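# Move every carton onto the low platform

## Task

Place each carton on the low platform, lying flat, with no carton on top of another and none sticking out past the platform's edges, and with each carton's upward face the same as it was initially. Cartons must stay there on their own once the robot lets go; anything that only stays put because the robot is holding it does not count.

## Robot and tools

Robot: one six-joint arm (a UR12e-type, joints in this order from the base: shoulder pan, shoulder lift, elbow, wrist 1, wrist 2, wrist 3) carrying a vacuum suction cup instead of fingers. There is only one arm. The tracked point is the cup point, the middle of the cup's rim (36 mm across), and the cup opens along the cup point's own +z axis. About 4 cm behind the rim the tool widens, with its body and a wrist camera sticking out up to roughly 9 cm sideways, so leave clearance around it.

Frame: every position and orientation is in the scene frame. Its origin sits on the table surface straight below the arm's base, +z is up, and +y points to the left when facing along +x. Positions are in metres; orientations are quaternions written w first (qw, qx, qy, qz). A cup pointing straight down has its +z along the world -z.

Row format: 8 numbers, x, y, z, qw, qx, qy, qz, suction. The first seven are an absolute target pose for the cup point, not an offset. Suction is a single value from -1 to 1: above 0.01 turns the vacuum on, 0.01 or less turns it off, and it keeps its last setting. A row may carry 6 more numbers (14 total), each 0 to 1, scaling the stiffness of the six joints in the order above; they persist until changed. Resend the orientation quaternion in every row to hold it, rather than copying a possibly drifted one from a result.

execute_actions(actions): actions is a list of actions, run one after another. Each action is a list of 1 to 15 rows; each row lasts one control step of 1/30 s, and if fewer than 15 rows are given the last one is repeated until 15 steps (0.5 s) pass. An empty list moves nothing and just returns the current state and images. A target more than 0.6 m away from where the cup point is when that action begins, measured along any of the cup point's current axes, is rejected; a malformed action, or a first action failing that check, rejects the entire call. On every step the commanded pose is trimmed to at most 100 mm and 16 degrees from the measured pose, so long moves need several actions; position wins over orientation when both cannot be met. Motion lags commands by about 0.17 s.

move(target, speed, stop_force, blocking): drives the cup point in a straight line toward target, one 8- or 14-number row as above (absolute pose; its tool values are applied at the start). speed is the path's top speed in m/s, 0.002 to 0.5, default 0.25; rotation is capped at twice that in rad/s. Paths last 0.5 to 10 s and are cut off at 10 s. The actual arm may lag, wander or overshoot the speed. stop_force (N, 13 to 80, optional) ends the path once the wrist sensor feels that much extra push against the direction of travel for two steps; the arm then backs up two steps and holds. Use it only on slow moves that do not rotate, not in the first 0.2 s of a scene, not with blocking=false, and leave it out when pulling away from a surface. blocking=false returns after 0.5 s while the arm keeps going; other motion commands are refused until a result shows the move ended (use wait or stop). The extra "move:" result line reports the ending: done, contact, held, off_target, moving or fault, plus limits such as paced (pose was clipped) or held (some steps blocked), and the distance left to target.

wait(seconds): 0 to 10; lets time pass holding the last command, returning early if a running move ends. stop(): brakes a running move; suction is unaffected. zoom_image(camera, region): camera is cam_high (fixed, 896x504) or cam_wrist (fisheye on the tool, 504x504); region is [x0, y0, x1, y1] in that image's pixels from the top-left, no larger than 504 by 504. read_manual(section): only "licences"; no motion. finished_scene(scene): ends the current scene, given by its number, after the last command has been held; it cannot be reversed, so only call it once every carton rests correctly.

Results: a state line with the cup point's position, quaternion and linear/angular velocities (the printed position may be slightly off at long reach); Joint positions; "Hand target", the pose the controller is heading for; "pose unreachable" when the clearance check altered or blocked a command (a mount under the base counts as arm). suction_measured is the vacuum level: near 0 means no seal, 0.83 or more means airtight, in between means leaking. part_present switches to 1 at 0.50 and back to 0 below 0.45. Wrist force and torque are given along the cup point's axes, pointing from a touched surface back into the arm; expect an offset up to about 5.5 N, noise, and saturation near 100 N. Camera calibration lines may be listed when they change. MOTOR HOT appears from 70 °C; at 85 °C the brakes lock until cooled.

Picking and placing: with suction on, press the rim flat onto a smooth carton face so it seals all round, away from edges, seams or holes. Under vacuum the cup shortens, so a held carton sits up to about 12 mm nearer the tool. Release by setting the carton down on the platform first, then switching suction off, and lift at least 15 mm before assuming it is free. Keep each carton's original face upward.

Avoid: the arm is stiff, so targets even slightly beyond a contact can trigger a fault; any joint torque at its limit (pan and lift 310, elbow 141, wrists 50.7 N m) or 150 N of external force stops the arm for 10 s and drops the rest of the call. Approach surfaces slowly, ideally with stop_force. Do not seal the cup on the table (switch suction off to free it). Never push or drop anything off the table, which ends the scene; avoid slams, slips and drops. Loose objects may occasionally be nudged by outside pushes, so check placements before finishing.

Each tool is called after "Call:" by a JSON object that holds its "name" and its "arguments".

## Session

Call:
{"name": "execute_actions", "arguments": {"actions": []}}

Scene clock: 0.00 s.
end_effector_position=(+0.6299, -0.0156, +0.2876) suction_measured=0.00 part_present=0 end_effector_quat_wxyz=(-0.007, +0.013, +1.000, +0.001) end_effector_velocity=(+0.000, -0.000, +0.001) end_effector_angular_velocity=(-0.001, -0.001, -0.001)
Joint positions: [-0.281 -1.557  2.145 -2.157 -1.57   2.862]
Joint velocities: [ 0.    -0.001 -0.001  0.    -0.     0.001]
Motor temperatures (°C, as the motors report them): [25 28 27 30 30 28]
Wrist force (N, on the end effector, along its own x y z axes, offset not removed): no reading
Wrist torque (N m, same axes, about the end effector's origin, offset not removed): no reading
Hand target: +0.630, -0.016, +0.288; -0.007, +0.013, +1.000, +0.001
Joint stiffness scale: [1. 1. 1. 1. 1. 1.]

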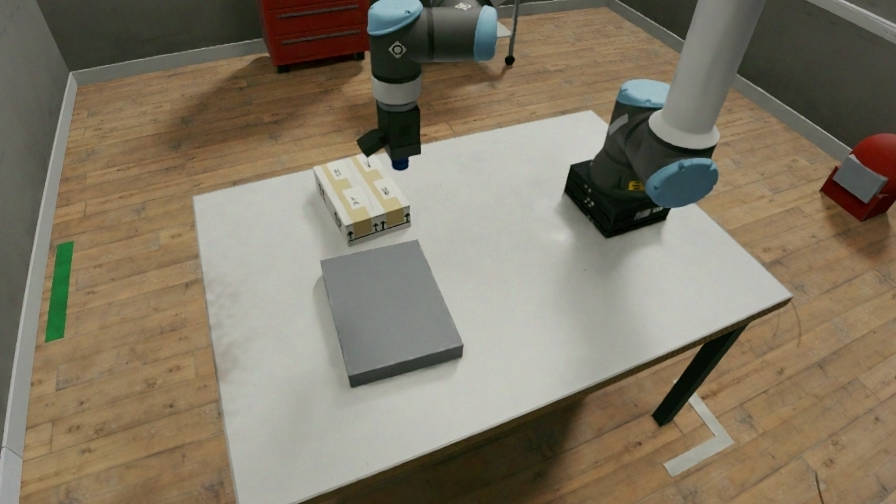

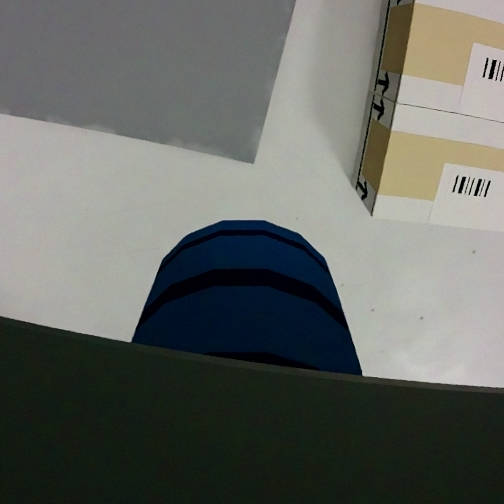

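Call:
{"name": "zoom_image", "arguments": {"camera": "cam_high", "region": [290,130,490,400]}}

Call:
{"name": "move", "arguments": {"target": [0.6,-0.1,0.4,0,0,1,0,0]}}

Region (290, 130, 490, 400) of cam_high's 896x504 image, scaled by 1.867, with more detail than that image has; it fills the left 373 columns of this view, and the rest is white.

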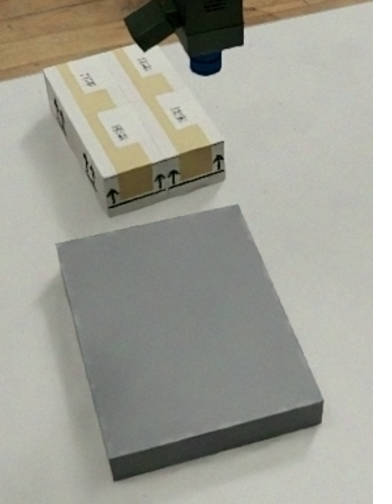

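Scene clock: 1.53 s.
end_effector_position=(+0.5995, -0.0980, +0.3987) suction_measured=0.00 part_present=0 end_effector_quat_wxyz=(-0.000, -0.001, +1.000, -0.000) end_effector_velocity=(-0.001, +0.001, +0.002) end_effector_angular_velocity=(+0.004, +0.003, +0.006)
Joint positions: [-0.431 -1.7    2.064 -1.945 -1.567  2.684]
Joint velocities: [-0.001 -0.002 -0.002  0.008  0.003 -0.007]
Motor temperatures (°C, as the motors report them): [25 28 27 30 30 28]
Wrist force (N, on the end effector, along its own x y z axes, offset not removed): [1.7 2.5 -1.8]
Wrist torque (N m, same axes, about the end effector's origin, offset not removed): [0.52 -0.10 -0.24]
Hand target: +0.600, -0.100, +0.400; +0.000, -0.000, +1.000, +0.000
Off the commanded pose: 0.002 m, 0 deg.
Joint stiffness scale: [1. 1. 1. 1. 1. 1.]
move: done
camera_calibration (this result's frames):
cam_wrist: T_world_to_cam=[[0.142037, -0.989746, 0.0150956, -0.186167], [-0.88135, -0.11951, 0.457098, 0.344161], [-0.450607, -0.0782295, -0.889288, 0.695947], [0, 0, 0, 1]] pos_world=[0.643368, -0.0886841, 0.464393]

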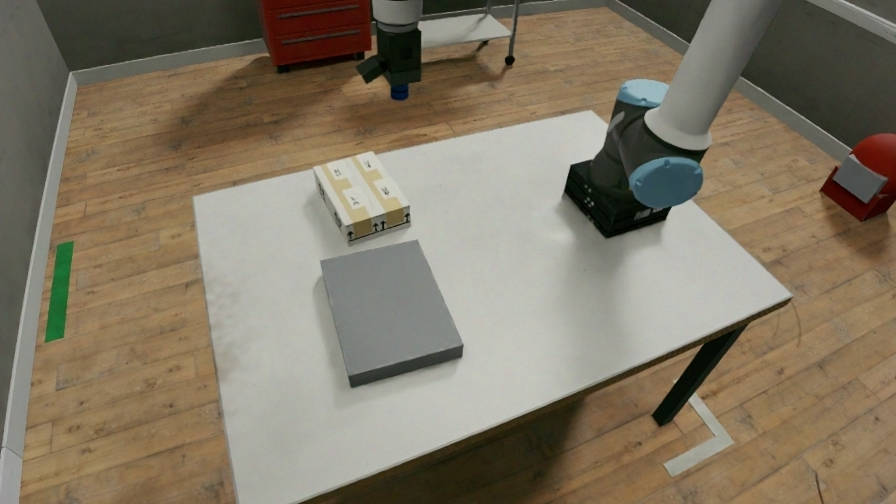

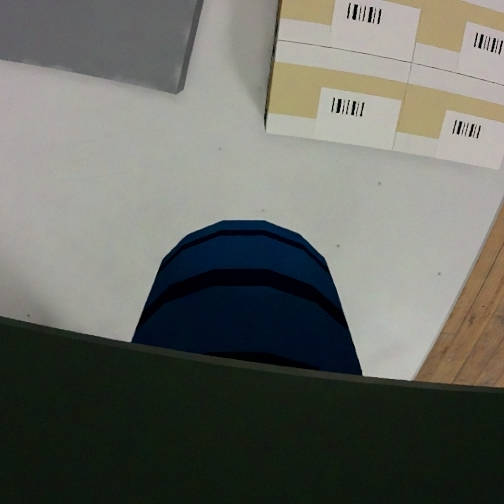

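Call:
{"name": "move", "arguments": {"target": [0.68,-0.27,0.33,0,0,1,0,0]}}

Scene clock: 4.13 s.
end_effector_position=(+0.6783, -0.2697, +0.3280) suction_measured=0.00 part_present=0 end_effector_quat_wxyz=(-0.002, +0.001, +1.000, +0.001) end_effector_velocity=(+0.001, +0.000, +0.001) end_effector_angular_velocity=(-0.001, -0.002, +0.002)
Joint positions: [-0.598 -1.438  1.933 -2.073 -1.566  2.52 ]
Joint velocities: [ 0.001 -0.001 -0.    -0.001  0.001 -0.002]
Motor temperatures (°C, as the motors report them): [25 28 27 30 30 28]
Wrist force (N, on the end effector, along its own x y z axes, offset not removed): [3.8 1.6 -4.4]
Wrist torque (N m, same axes, about the end effector's origin, offset not removed): [0.51 -0.45 -0.13]
Hand target: +0.680, -0.270, +0.330; +0.000, +0.000, +1.000, +0.000
Off the commanded pose: 0.003 m, 0 deg.
Joint stiffness scale: [1. 1. 1. 1. 1. 1.]
move: done
camera_calibration (this result's frames):
cam_wrist: T_world_to_cam=[[0.139083, -0.990202, 0.012485, -0.363468], [-0.880338, -0.117859, 0.459472, 0.424385], [-0.453498, -0.0748959, -0.888105, 0.657635], [0, 0, 0, 1]] pos_world=[0.722391, -0.260635, 0.393594]

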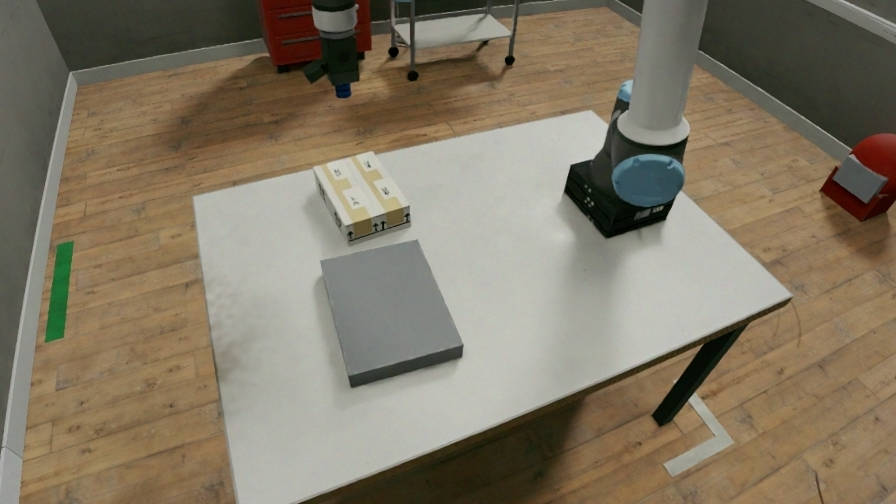

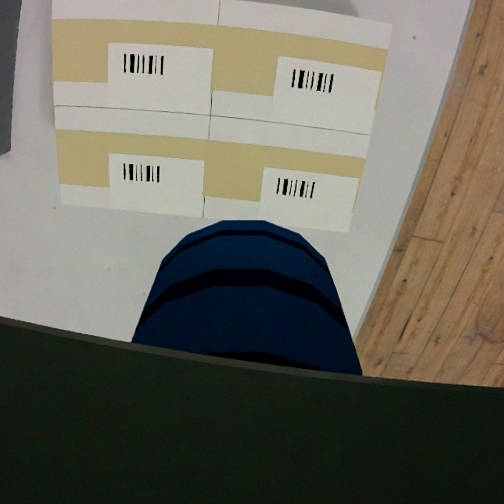

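Call:
{"name": "move", "arguments": {"target": [0.7125,-0.1714,0.085,0,0,1,0,0], "speed": 0.35}}

Call:
{"name": "move", "arguments": {"target": [0.7125,-0.1714,0.04,0,0,1,0,1], "speed": 0.02, "stop_force": 15}}

Call:
{"name": "move", "arguments": {"target": [0.7125,-0.1714,0.16,0,0,1,0,1], "speed": 0.15}}

Scene clock: 7.53 s.
end_effector_position=(+0.7100, -0.1721, +0.0842) suction_measured=0.00 part_present=0 end_effector_quat_wxyz=(-0.001, +0.001, +1.000, +0.001) end_effector_velocity=(+0.001, +0.001, -0.001) end_effector_angular_velocity=(-0.001, -0.002, +0.001)
Joint positions: [-0.455 -1.141  2.092 -2.529 -1.566  2.663]
Joint velocities: [ 0.002  0.002 -0.    -0.004 -0.     0.001]
Motor temperatures (°C, as the motors report them): [25 28 27 30 30 28]
Wrist force (N, on the end effector, along its own x y z axes, offset not removed): [3.0 0.6 -1.0]
Wrist torque (N m, same axes, about the end effector's origin, offset not removed): [0.13 -0.73 -0.02]
Hand target: +0.712, -0.171, +0.085; -0.000, -0.000, +1.000, -0.000
Off the commanded pose: 0.003 m, 0 deg.
Joint stiffness scale: [1. 1. 1. 1. 1. 1.]
move: done
camera_calibration (this result's frames):
cam_wrist: T_world_to_cam=[[0.13946, -0.990158, 0.0117531, -0.268378], [-0.880564, -0.118577, 0.458854, 0.5759], [-0.452944, -0.0743409, -0.888434, 0.462521], [0, 0, 0, 1]] pos_world=[0.75404, -0.163064, 0.14982]

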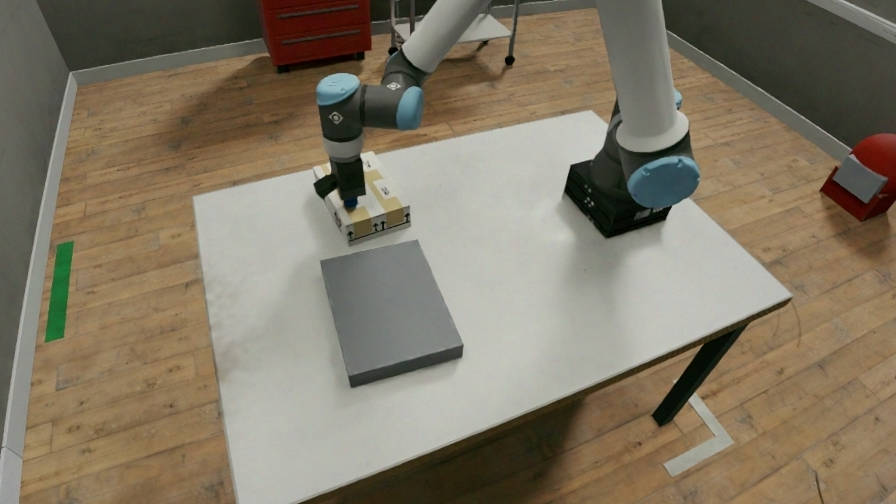

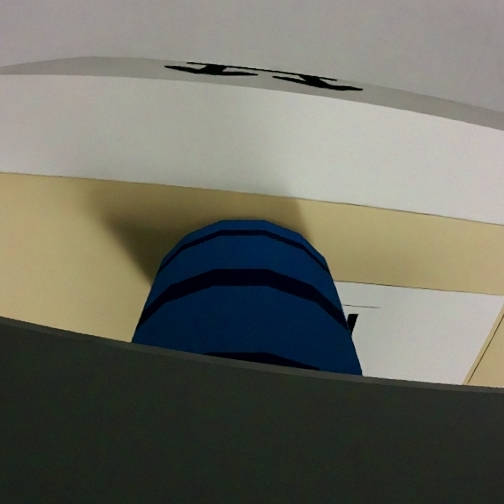

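Scene clock: 9.47 s.
end_effector_position=(+0.7165, -0.1750, +0.0640) suction_measured=0.90 part_present=1 end_effector_quat_wxyz=(+0.007, +0.000, +1.000, -0.003) end_effector_velocity=(-0.000, -0.000, +0.001) end_effector_angular_velocity=(+0.000, +0.002, -0.001)
Joint positions: [-0.454 -1.104  2.094 -2.587 -1.566  2.663]
Joint velocities: [-0.    -0.002 -0.002  0.005 -0.001  0.   ]
Motor temperatures (°C, as the motors report them): [25 28 27 30 30 28]
Wrist force (N, on the end effector, along its own x y z axes, offset not removed): [0.4 6.5 -12.8]
Wrist torque (N m, same axes, about the end effector's origin, offset not removed): [0.78 -0.03 0.05]
Hand target: +0.715, -0.175, +0.064; +0.005, +0.001, +1.000, -0.002
Off the commanded pose: 0.025 m, 1 deg.
Joint stiffness scale: [1. 1. 1. 1. 1. 1.]
move: contact
camera_calibration (this result's frames):
cam_wrist: T_world_to_cam=[[0.139844, -0.989912, 0.0227674, -0.272838], [-0.888088, -0.115225, 0.444997, 0.597426], [-0.437885, -0.0824495, -0.895242, 0.435482], [0, 0, 0, 1]] pos_world=[0.759413, -0.165342, 0.130221]

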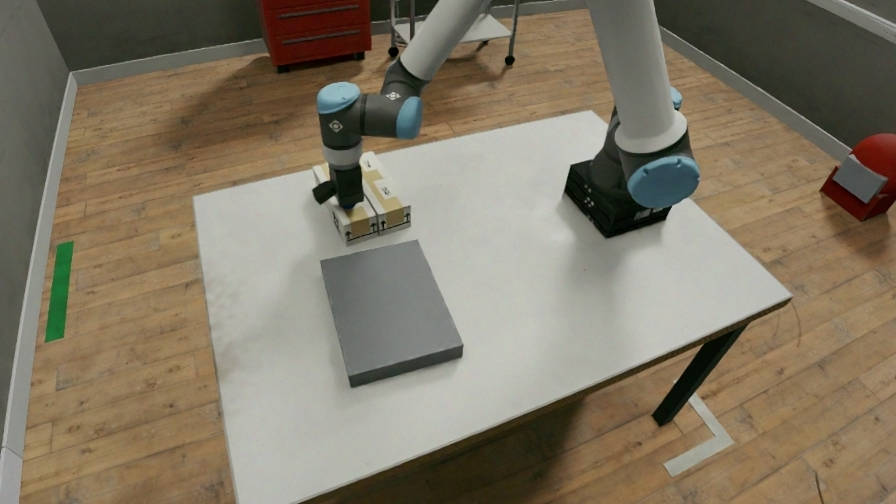

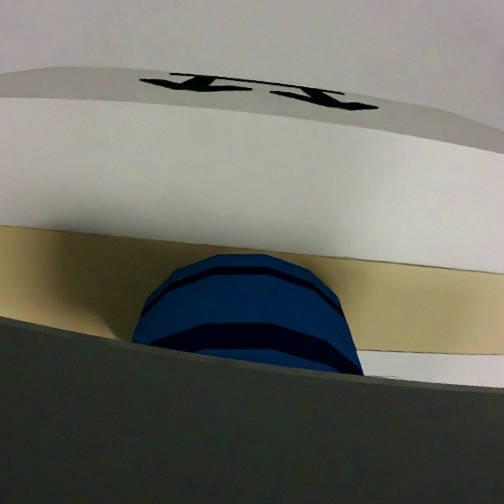

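Scene clock: 10.77 s.
end_effector_position=(+0.7117, -0.1720, +0.1599) suction_measured=0.90 part_present=1 end_effector_quat_wxyz=(+0.001, +0.000, +1.000, +0.000) end_effector_velocity=(-0.001, +0.000, +0.001) end_effector_angular_velocity=(+0.001, +0.004, +0.002)
Joint positions: [-0.454 -1.25   2.061 -2.394 -1.566  2.663]
Joint velocities: [ 0.    -0.001 -0.002  0.007 -0.001 -0.001]
Motor temperatures (°C, as the motors report them): [25 28 27 30 30 28]
Wrist force (N, on the end effector, along its own x y z axes, offset not removed): [3.2 1.7 7.7]
Wrist torque (N m, same axes, about the end effector's origin, offset not removed): [0.24 -0.58 -0.08]
Hand target: +0.713, -0.171, +0.160; +0.000, +0.000, +1.000, -0.000
Off the commanded pose: 0.001 m, 0 deg.
Joint stiffness scale: [1. 1. 1. 1. 1. 1.]
move: done
camera_calibration (this result's frames):
cam_wrist: T_world_to_cam=[[0.140019, -0.990045, 0.014339, -0.270249], [-0.882301, -0.118182, 0.455607, 0.544544], [-0.449377, -0.0764449, -0.890066, 0.52793], [0, 0, 0, 1]] pos_world=[0.755531, -0.162845, 0.225669]

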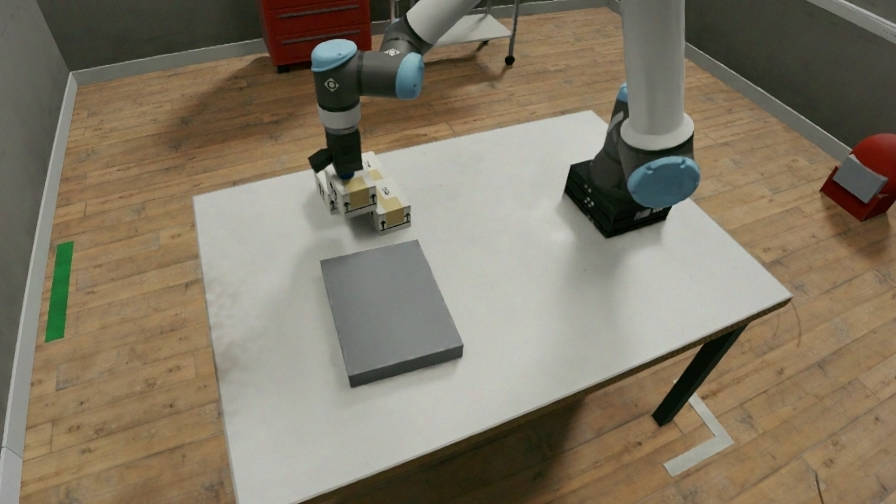

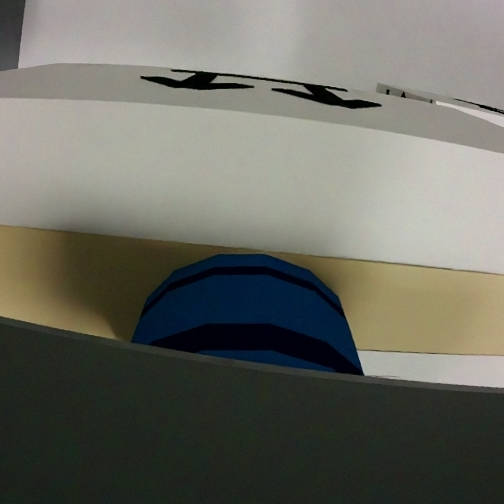

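Call:
{"name": "move", "arguments": {"target": [0.776,0.212,0.135,0,0.057,0.998,0,1], "speed": 0.3}}

Call:
{"name": "move", "arguments": {"target": [0.776,0.212,0.08,0,0.057,0.998,0,1], "speed": 0.02, "stop_force": 15}}

Scene clock: 13.20 s.
end_effector_position=(+0.7743, +0.2119, +0.1352) suction_measured=0.90 part_present=1 end_effector_quat_wxyz=(-0.000, +0.056, +0.998, +0.000) end_effector_velocity=(-0.001, -0.000, -0.001) end_effector_angular_velocity=(-0.002, +0.003, -0.004)
Joint positions: [ 0.074 -1.127  1.929 -2.384 -1.572  3.303]
Joint velocities: [ 0.001  0.001 -0.001  0.003 -0.002  0.005]
Motor temperatures (°C, as the motors report them): [25 28 27 30 30 28]
Wrist force (N, on the end effector, along its own x y z axes, offset not removed): [0.4 0.5 5.2]
Wrist torque (N m, same axes, about the end effector's origin, offset not removed): [0.10 -0.30 -0.22]
Hand target: +0.776, +0.211, +0.135; -0.000, +0.057, +0.998, -0.001
Off the commanded pose: 0.002 m, 0 deg.
Joint stiffness scale: [1. 1. 1. 1. 1. 1.]
move: done
camera_calibration (this result's frames):
cam_wrist: T_world_to_cam=[[0.0294067, -0.999465, 0.01431, 0.189143], [-0.889107, -0.0196125, 0.45728, 0.640513], [-0.456755, -0.0261702, -0.889208, 0.558334], [0, 0, 0, 1]] pos_world=[0.818944, 0.216216, 0.200874]

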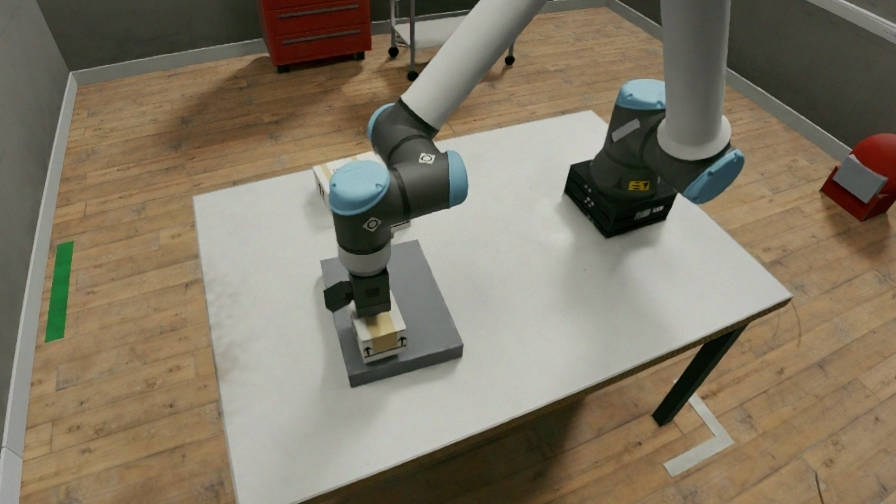

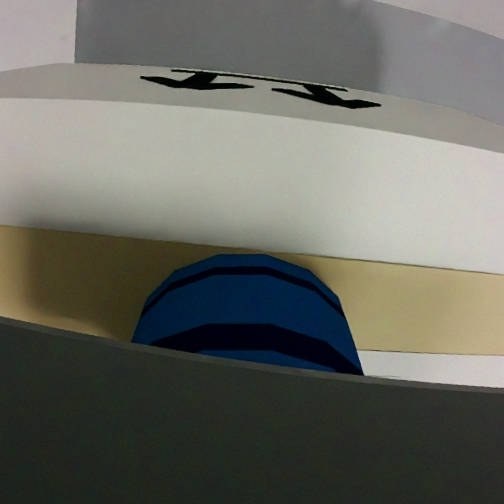

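Scene clock: 15.30 s.
end_effector_position=(+0.7804, +0.2123, +0.1121) suction_measured=0.90 part_present=1 end_effector_quat_wxyz=(+0.007, +0.056, +0.998, +0.001) end_effector_velocity=(-0.001, +0.001, -0.000) end_effector_angular_velocity=(+0.002, +0.004, +0.000)
Joint positions: [ 0.074 -1.093  1.935 -2.439 -1.572  3.303]
Joint velocities: [ 0.    -0.     0.     0.004  0.002 -0.   ]
Motor temperatures (°C, as the motors report them): [25 28 27 30 30 28]
Wrist force (N, on the end effector, along its own x y z axes, offset not removed): [1.9 8.0 -7.4]
Wrist torque (N m, same axes, about the end effector's origin, offset not removed): [1.47 0.06 -0.01]
Hand target: +0.780, +0.212, +0.112; +0.006, +0.056, +0.998, +0.001
Off the commanded pose: 0.032 m, 1 deg.
Joint stiffness scale: [1. 1. 1. 1. 1. 1.]
move: contact
camera_calibration (this result's frames):
cam_wrist: T_world_to_cam=[[0.0289532, -0.999482, 0.0140261, 0.190017], [-0.896041, -0.0197324, 0.443532, 0.663544], [-0.443026, -0.0254096, -0.896149, 0.5305], [0, 0, 0, 1]] pos_world=[0.824086, 0.216492, 0.178439]

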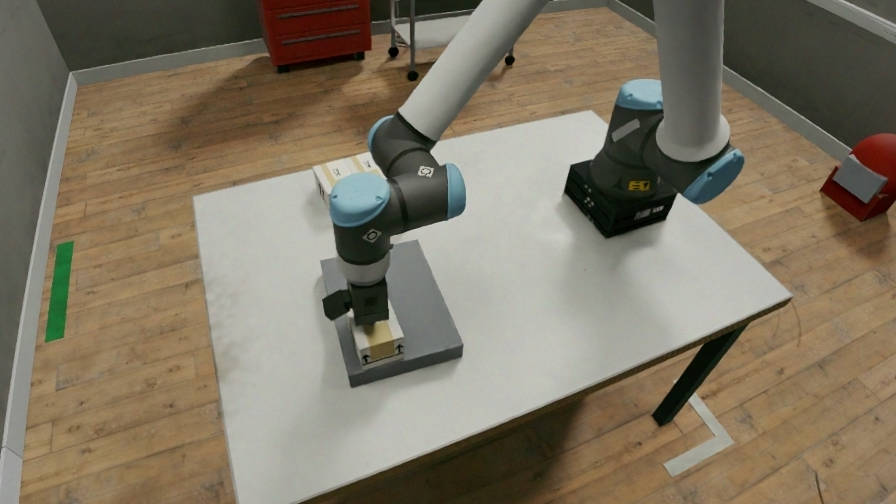

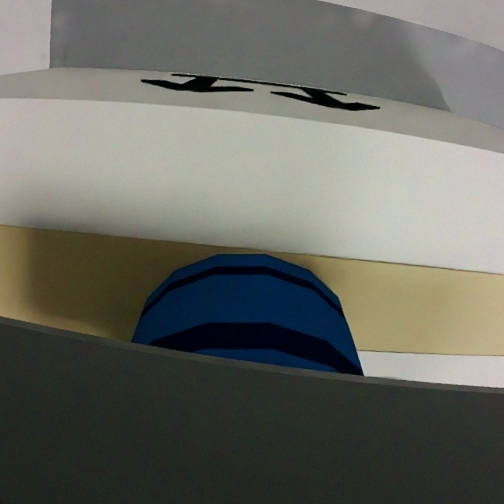

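Call:
{"name": "execute_actions", "arguments": {"actions": [[[0.78,0.212,0.112,0,0.057,0.998,0,0]]]}}

Call:
{"name": "move", "arguments": {"target": [0.776,0.212,0.16,0,0.057,0.998,0,0], "speed": 0.15}}

Call:
{"name": "move", "arguments": {"target": [0.6255,-0.1766,0.088,0,0,1,0,0], "speed": 0.4}}

Call:
{"name": "move", "arguments": {"target": [0.6255,-0.1766,0.04,0,0,1,0,1], "speed": 0.025, "stop_force": 15}}

Call:
{"name": "move", "arguments": {"target": [0.6255,-0.1766,0.14,0,0,1,0,1], "speed": 0.15}}

Call:
{"name": "move", "arguments": {"target": [0.668,0.215,0.13,0,0.057,0.998,0,1], "speed": 0.3}}

Scene clock: 16.40 s.
end_effector_position=(+0.7815, +0.2123, +0.1180) suction_measured=0.00 part_present=0 end_effector_quat_wxyz=(+0.005, +0.056, +0.998, +0.001) end_effector_velocity=(-0.000, +0.000, +0.001) end_effector_angular_velocity=(-0.001, +0.004, -0.000)
Joint positions: [ 0.074 -1.098  1.927 -2.421 -1.572  3.303]
Joint velocities: [ 0.001 -0.001 -0.002  0.008 -0.001  0.001]
Motor temperatures (°C, as the motors report them): [25 28 27 30 30 28]
Wrist force (N, on the end effector, along its own x y z axes, offset not removed): [6.7 3.7 -7.2]
Wrist torque (N m, same axes, about the end effector's origin, offset not removed): [0.63 -0.72 -0.08]
Hand target: +0.780, +0.212, +0.112; +0.000, +0.057, +0.998, -0.000
Off the commanded pose: 0.006 m, 1 deg.
Joint stiffness scale: [1. 1. 1. 1. 1. 1.]
camera_calibration (this result's frames):
cam_wrist: T_world_to_cam=[[0.0284972, -0.999494, 0.0141277, 0.190295], [-0.893689, -0.0191441, 0.448279, 0.659433], [-0.447781, -0.0254004, -0.893782, 0.539693], [0, 0, 0, 1]] pos_world=[0.82557, 0.216531, 0.18407]

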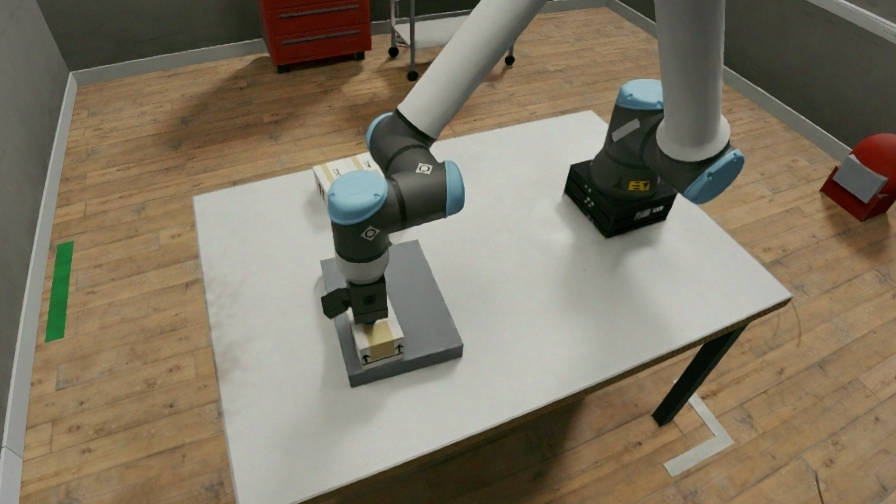

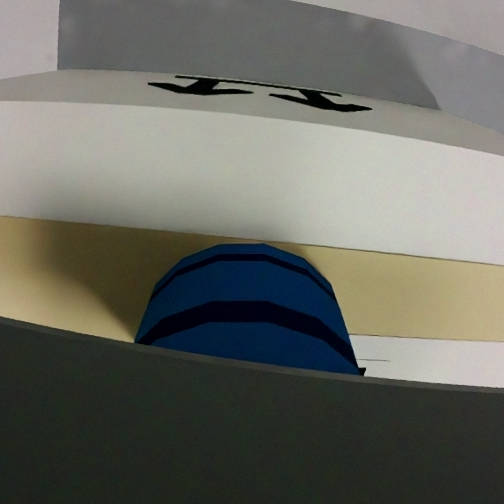

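Scene clock: 17.33 s.
end_effector_position=(+0.7758, +0.2120, +0.1606) suction_measured=0.00 part_present=0 end_effector_quat_wxyz=(+0.001, +0.057, +0.998, +0.000) end_effector_velocity=(-0.003, -0.000, -0.001) end_effector_angular_velocity=(+0.000, +0.011, -0.000)
Joint positions: [ 0.074 -1.157  1.916 -2.344 -1.572  3.304]
Joint velocities: [-0.001 -0.001  0.     0.012  0.001 -0.   ]
Motor temperatures (°C, as the motors report them): [25 28 27 30 30 28]
Wrist force (N, on the end effector, along its own x y z axes, offset not removed): [-1.3 1.2 0.3]
Wrist torque (N m, same axes, about the end effector's origin, offset not removed): [0.42 0.02 -0.12]
Hand target: +0.776, +0.212, +0.160; +0.000, +0.057, +0.998, -0.000
Off the commanded pose: 0.001 m, 0 deg.
Joint stiffness scale: [1. 1. 1. 1. 1. 1.]
move: done
camera_calibration (this result's frames):
cam_wrist: T_world_to_cam=[[0.0281988, -0.9995, 0.0142749, 0.189712], [-0.890451, -0.0186281, 0.454698, 0.63157], [-0.454205, -0.025533, -0.890531, 0.579728], [0, 0, 0, 1]] pos_world=[0.820348, 0.216184, 0.226384]

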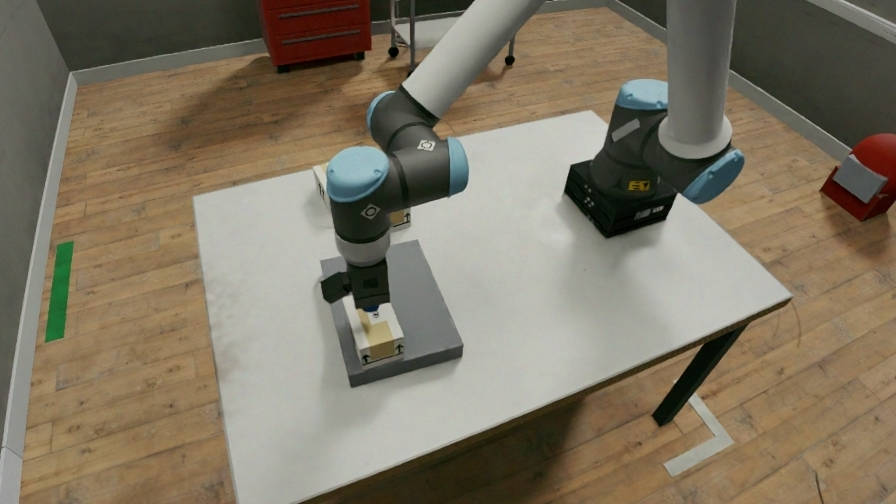

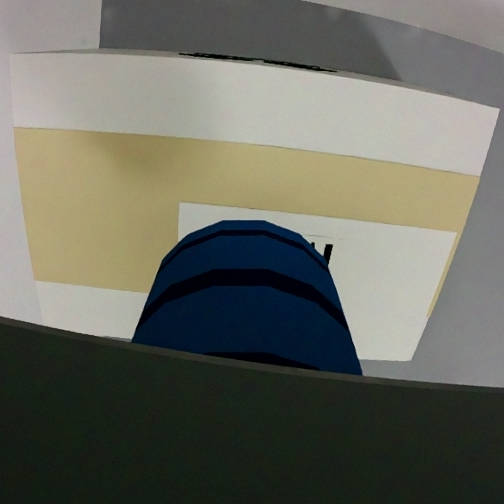

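Scene clock: 19.13 s.
end_effector_position=(+0.6276, -0.1756, +0.0899) suction_measured=0.00 part_present=0 end_effector_quat_wxyz=(+0.001, +0.000, +1.000, -0.001) end_effector_velocity=(+0.002, +0.001, +0.000) end_effector_angular_velocity=(+0.002, -0.007, +0.016)
Joint positions: [-0.52  -1.239  2.248 -2.593 -1.566  2.597]
Joint velocities: [ 0.001  0.     0.    -0.005  0.006 -0.015]
Motor temperatures (°C, as the motors report them): [25 28 27 30 30 28]
Wrist force (N, on the end effector, along its own x y z axes, offset not removed): [-1.6 3.1 -0.2]
Wrist torque (N m, same axes, about the end effector's origin, offset not removed): [0.75 0.20 -0.17]
Hand target: +0.626, -0.176, +0.088; +0.001, +0.000, +1.000, +0.001
Off the commanded pose: 0.003 m, 0 deg.
Joint stiffness scale: [1. 1. 1. 1. 1. 1.]
move: done
camera_calibration (this result's frames):
cam_wrist: T_world_to_cam=[[0.140422, -0.989958, 0.0162537, -0.261373], [-0.882849, -0.117764, 0.454653, 0.502295], [-0.448173, -0.0781928, -0.89052, 0.426472], [0, 0, 0, 1]] pos_world=[0.671287, -0.166249, 0.155661]

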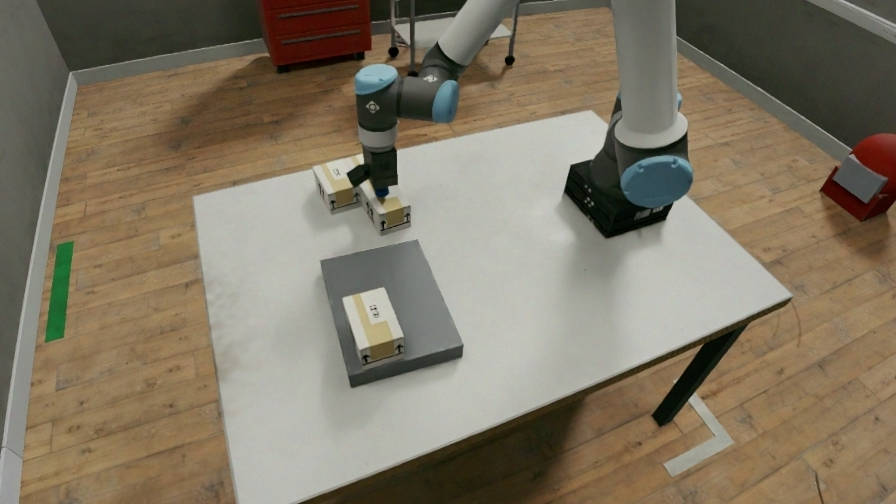

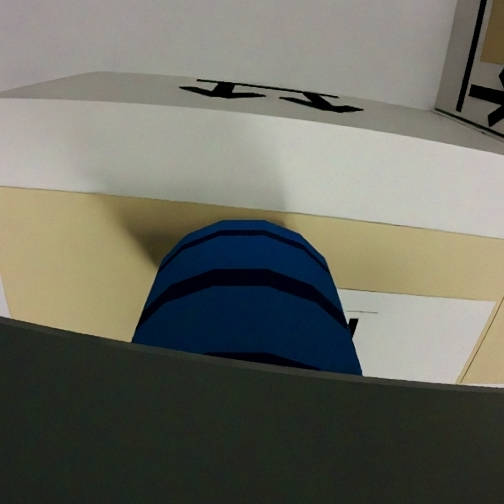

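Scene clock: 20.93 s.
end_effector_position=(+0.6318, -0.1782, +0.0639) suction_measured=0.90 part_present=1 end_effector_quat_wxyz=(+0.007, -0.000, +1.000, -0.004) end_effector_velocity=(-0.001, +0.001, -0.000) end_effector_angular_velocity=(+0.003, +0.006, +0.002)
Joint positions: [-0.52  -1.188  2.254 -2.665 -1.566  2.595]
Joint velocities: [ 0.    -0.001 -0.001  0.008  0.    -0.002]
Motor temperatures (°C, as the motors report them): [25 28 27 30 30 28]
Wrist force (N, on the end effector, along its own x y z axes, offset not removed): [-2.3 3.6 -3.4]
Wrist torque (N m, same axes, about the end effector's origin, offset not removed): [0.30 0.21 0.06]
Hand target: +0.631, -0.178, +0.064; +0.005, -0.000, +1.000, -0.003
Off the commanded pose: 0.025 m, 1 deg.
Joint stiffness scale: [1. 1. 1. 1. 1. 1.]
move: contact
camera_calibration (this result's frames):
cam_wrist: T_world_to_cam=[[0.141378, -0.989636, 0.0251582, -0.265291], [-0.888187, -0.11558, 0.444708, 0.521898], [-0.437192, -0.0852173, -0.895322, 0.39711], [0, 0, 0, 1]] pos_world=[0.674663, -0.16838, 0.130123]

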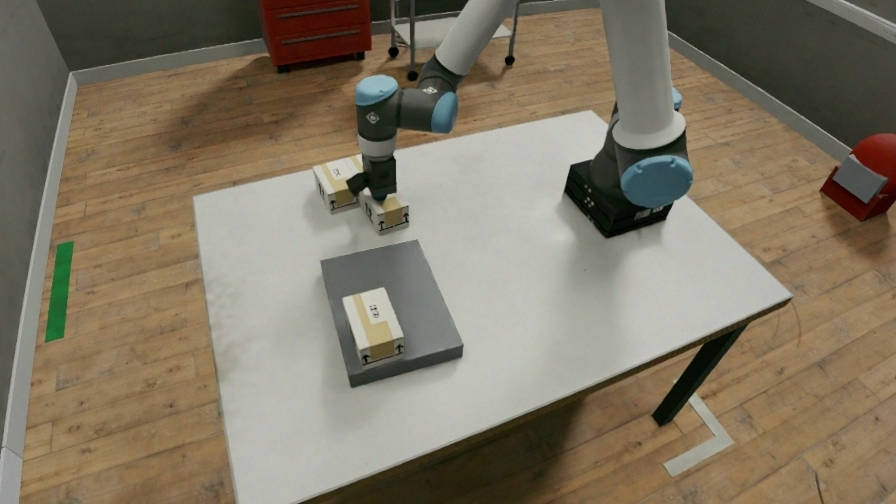

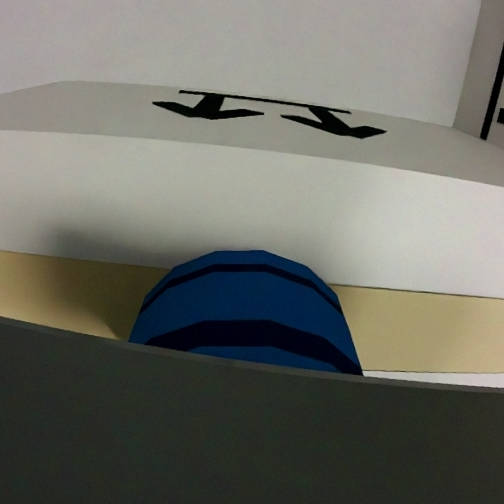

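Scene clock: 22.10 s.
end_effector_position=(+0.6252, -0.1747, +0.1397) suction_measured=0.90 part_present=1 end_effector_quat_wxyz=(+0.000, -0.001, +1.000, -0.000) end_effector_velocity=(-0.002, +0.001, -0.001) end_effector_angular_velocity=(+0.004, +0.008, +0.000)
Joint positions: [-0.521 -1.327  2.231 -2.485 -1.566  2.594]
Joint velocities: [ 0.     0.     0.     0.008 -0.    -0.   ]
Motor temperatures (°C, as the motors report them): [25 28 27 30 30 28]
Wrist force (N, on the end effector, along its own x y z axes, offset not removed): [-5.8 -0.2 2.4]
Wrist torque (N m, same axes, about the end effector's origin, offset not removed): [-0.16 0.85 -0.10]
Hand target: +0.626, -0.177, +0.140; +0.000, +0.000, +1.000, -0.000
Off the commanded pose: 0.002 m, 0 deg.
Joint stiffness scale: [1. 1. 1. 1. 1. 1.]
move: done
camera_calibration (this result's frames):
cam_wrist: T_world_to_cam=[[0.142213, -0.989726, 0.014752, -0.261829], [-0.881795, -0.119905, 0.456136, 0.476459], [-0.449681, -0.0778765, -0.889788, 0.470751], [0, 0, 0, 1]] pos_world=[0.669063, -0.165349, 0.205401]

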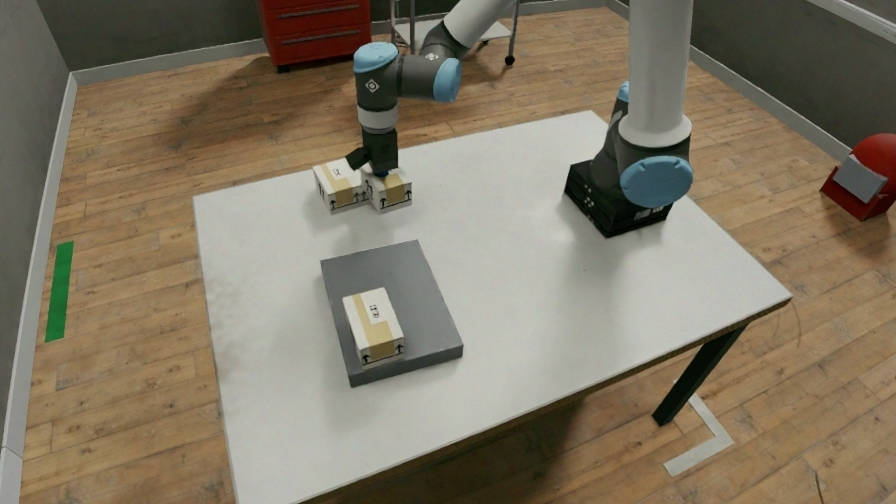

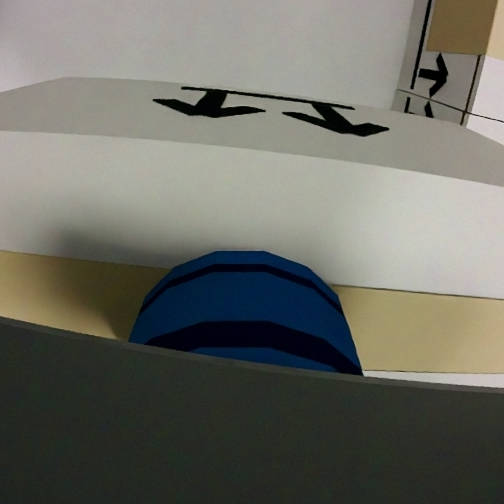

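Scene clock: 24.13 s.
end_effector_position=(+0.6663, +0.2140, +0.1301) suction_measured=0.90 part_present=1 end_effector_quat_wxyz=(-0.000, +0.056, +0.998, +0.000) end_effector_velocity=(+0.002, -0.000, +0.001) end_effector_angular_velocity=(-0.002, +0.001, -0.007)
Joint positions: [ 0.085 -1.246  2.137 -2.472 -1.572  3.314]
Joint velocities: [ 0.     0.001 -0.004  0.004 -0.001  0.007]
Motor temperatures (°C, as the motors report them): [25 28 27 30 30 28]
Wrist force (N, on the end effector, along its own x y z axes, offset not removed): [9.4 6.8 2.6]
Wrist torque (N m, same axes, about the end effector's origin, offset not removed): [1.13 -1.62 -0.27]
Hand target: +0.668, +0.214, +0.130; -0.000, +0.057, +0.998, -0.001
Off the commanded pose: 0.002 m, 0 deg.
Joint stiffness scale: [1. 1. 1. 1. 1. 1.]
move: done
camera_calibration (this result's frames):
cam_wrist: T_world_to_cam=[[0.0285732, -0.999489, 0.014353, 0.194964], [-0.889073, -0.0188485, 0.457378, 0.546703], [-0.456874, -0.0258296, -0.889156, 0.504561], [0, 0, 0, 1]] pos_world=[0.711009, 0.218202, 0.195785]

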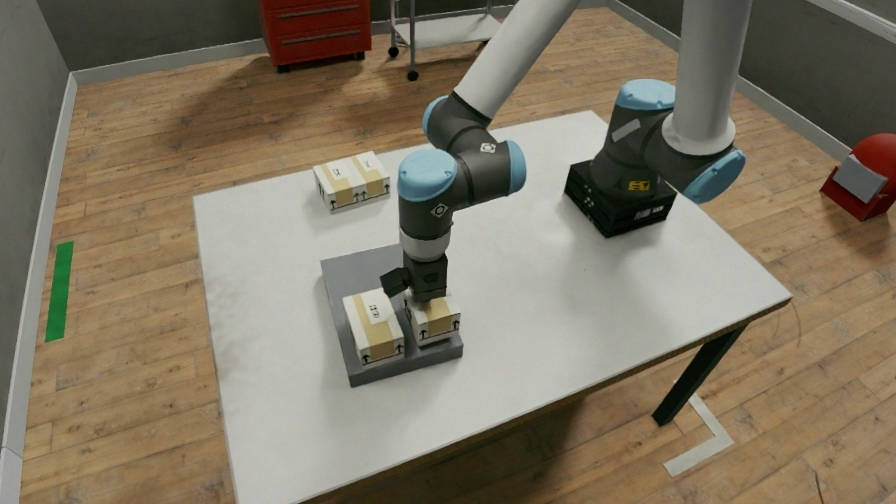

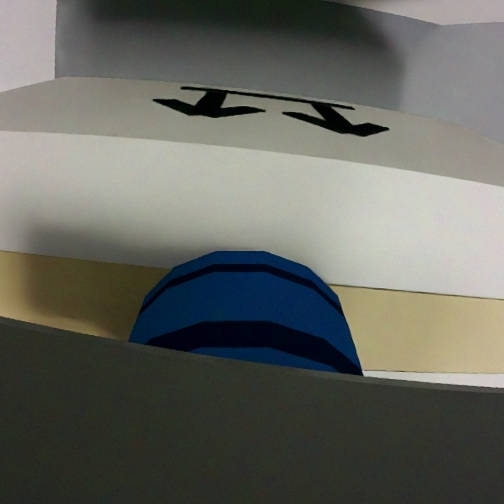

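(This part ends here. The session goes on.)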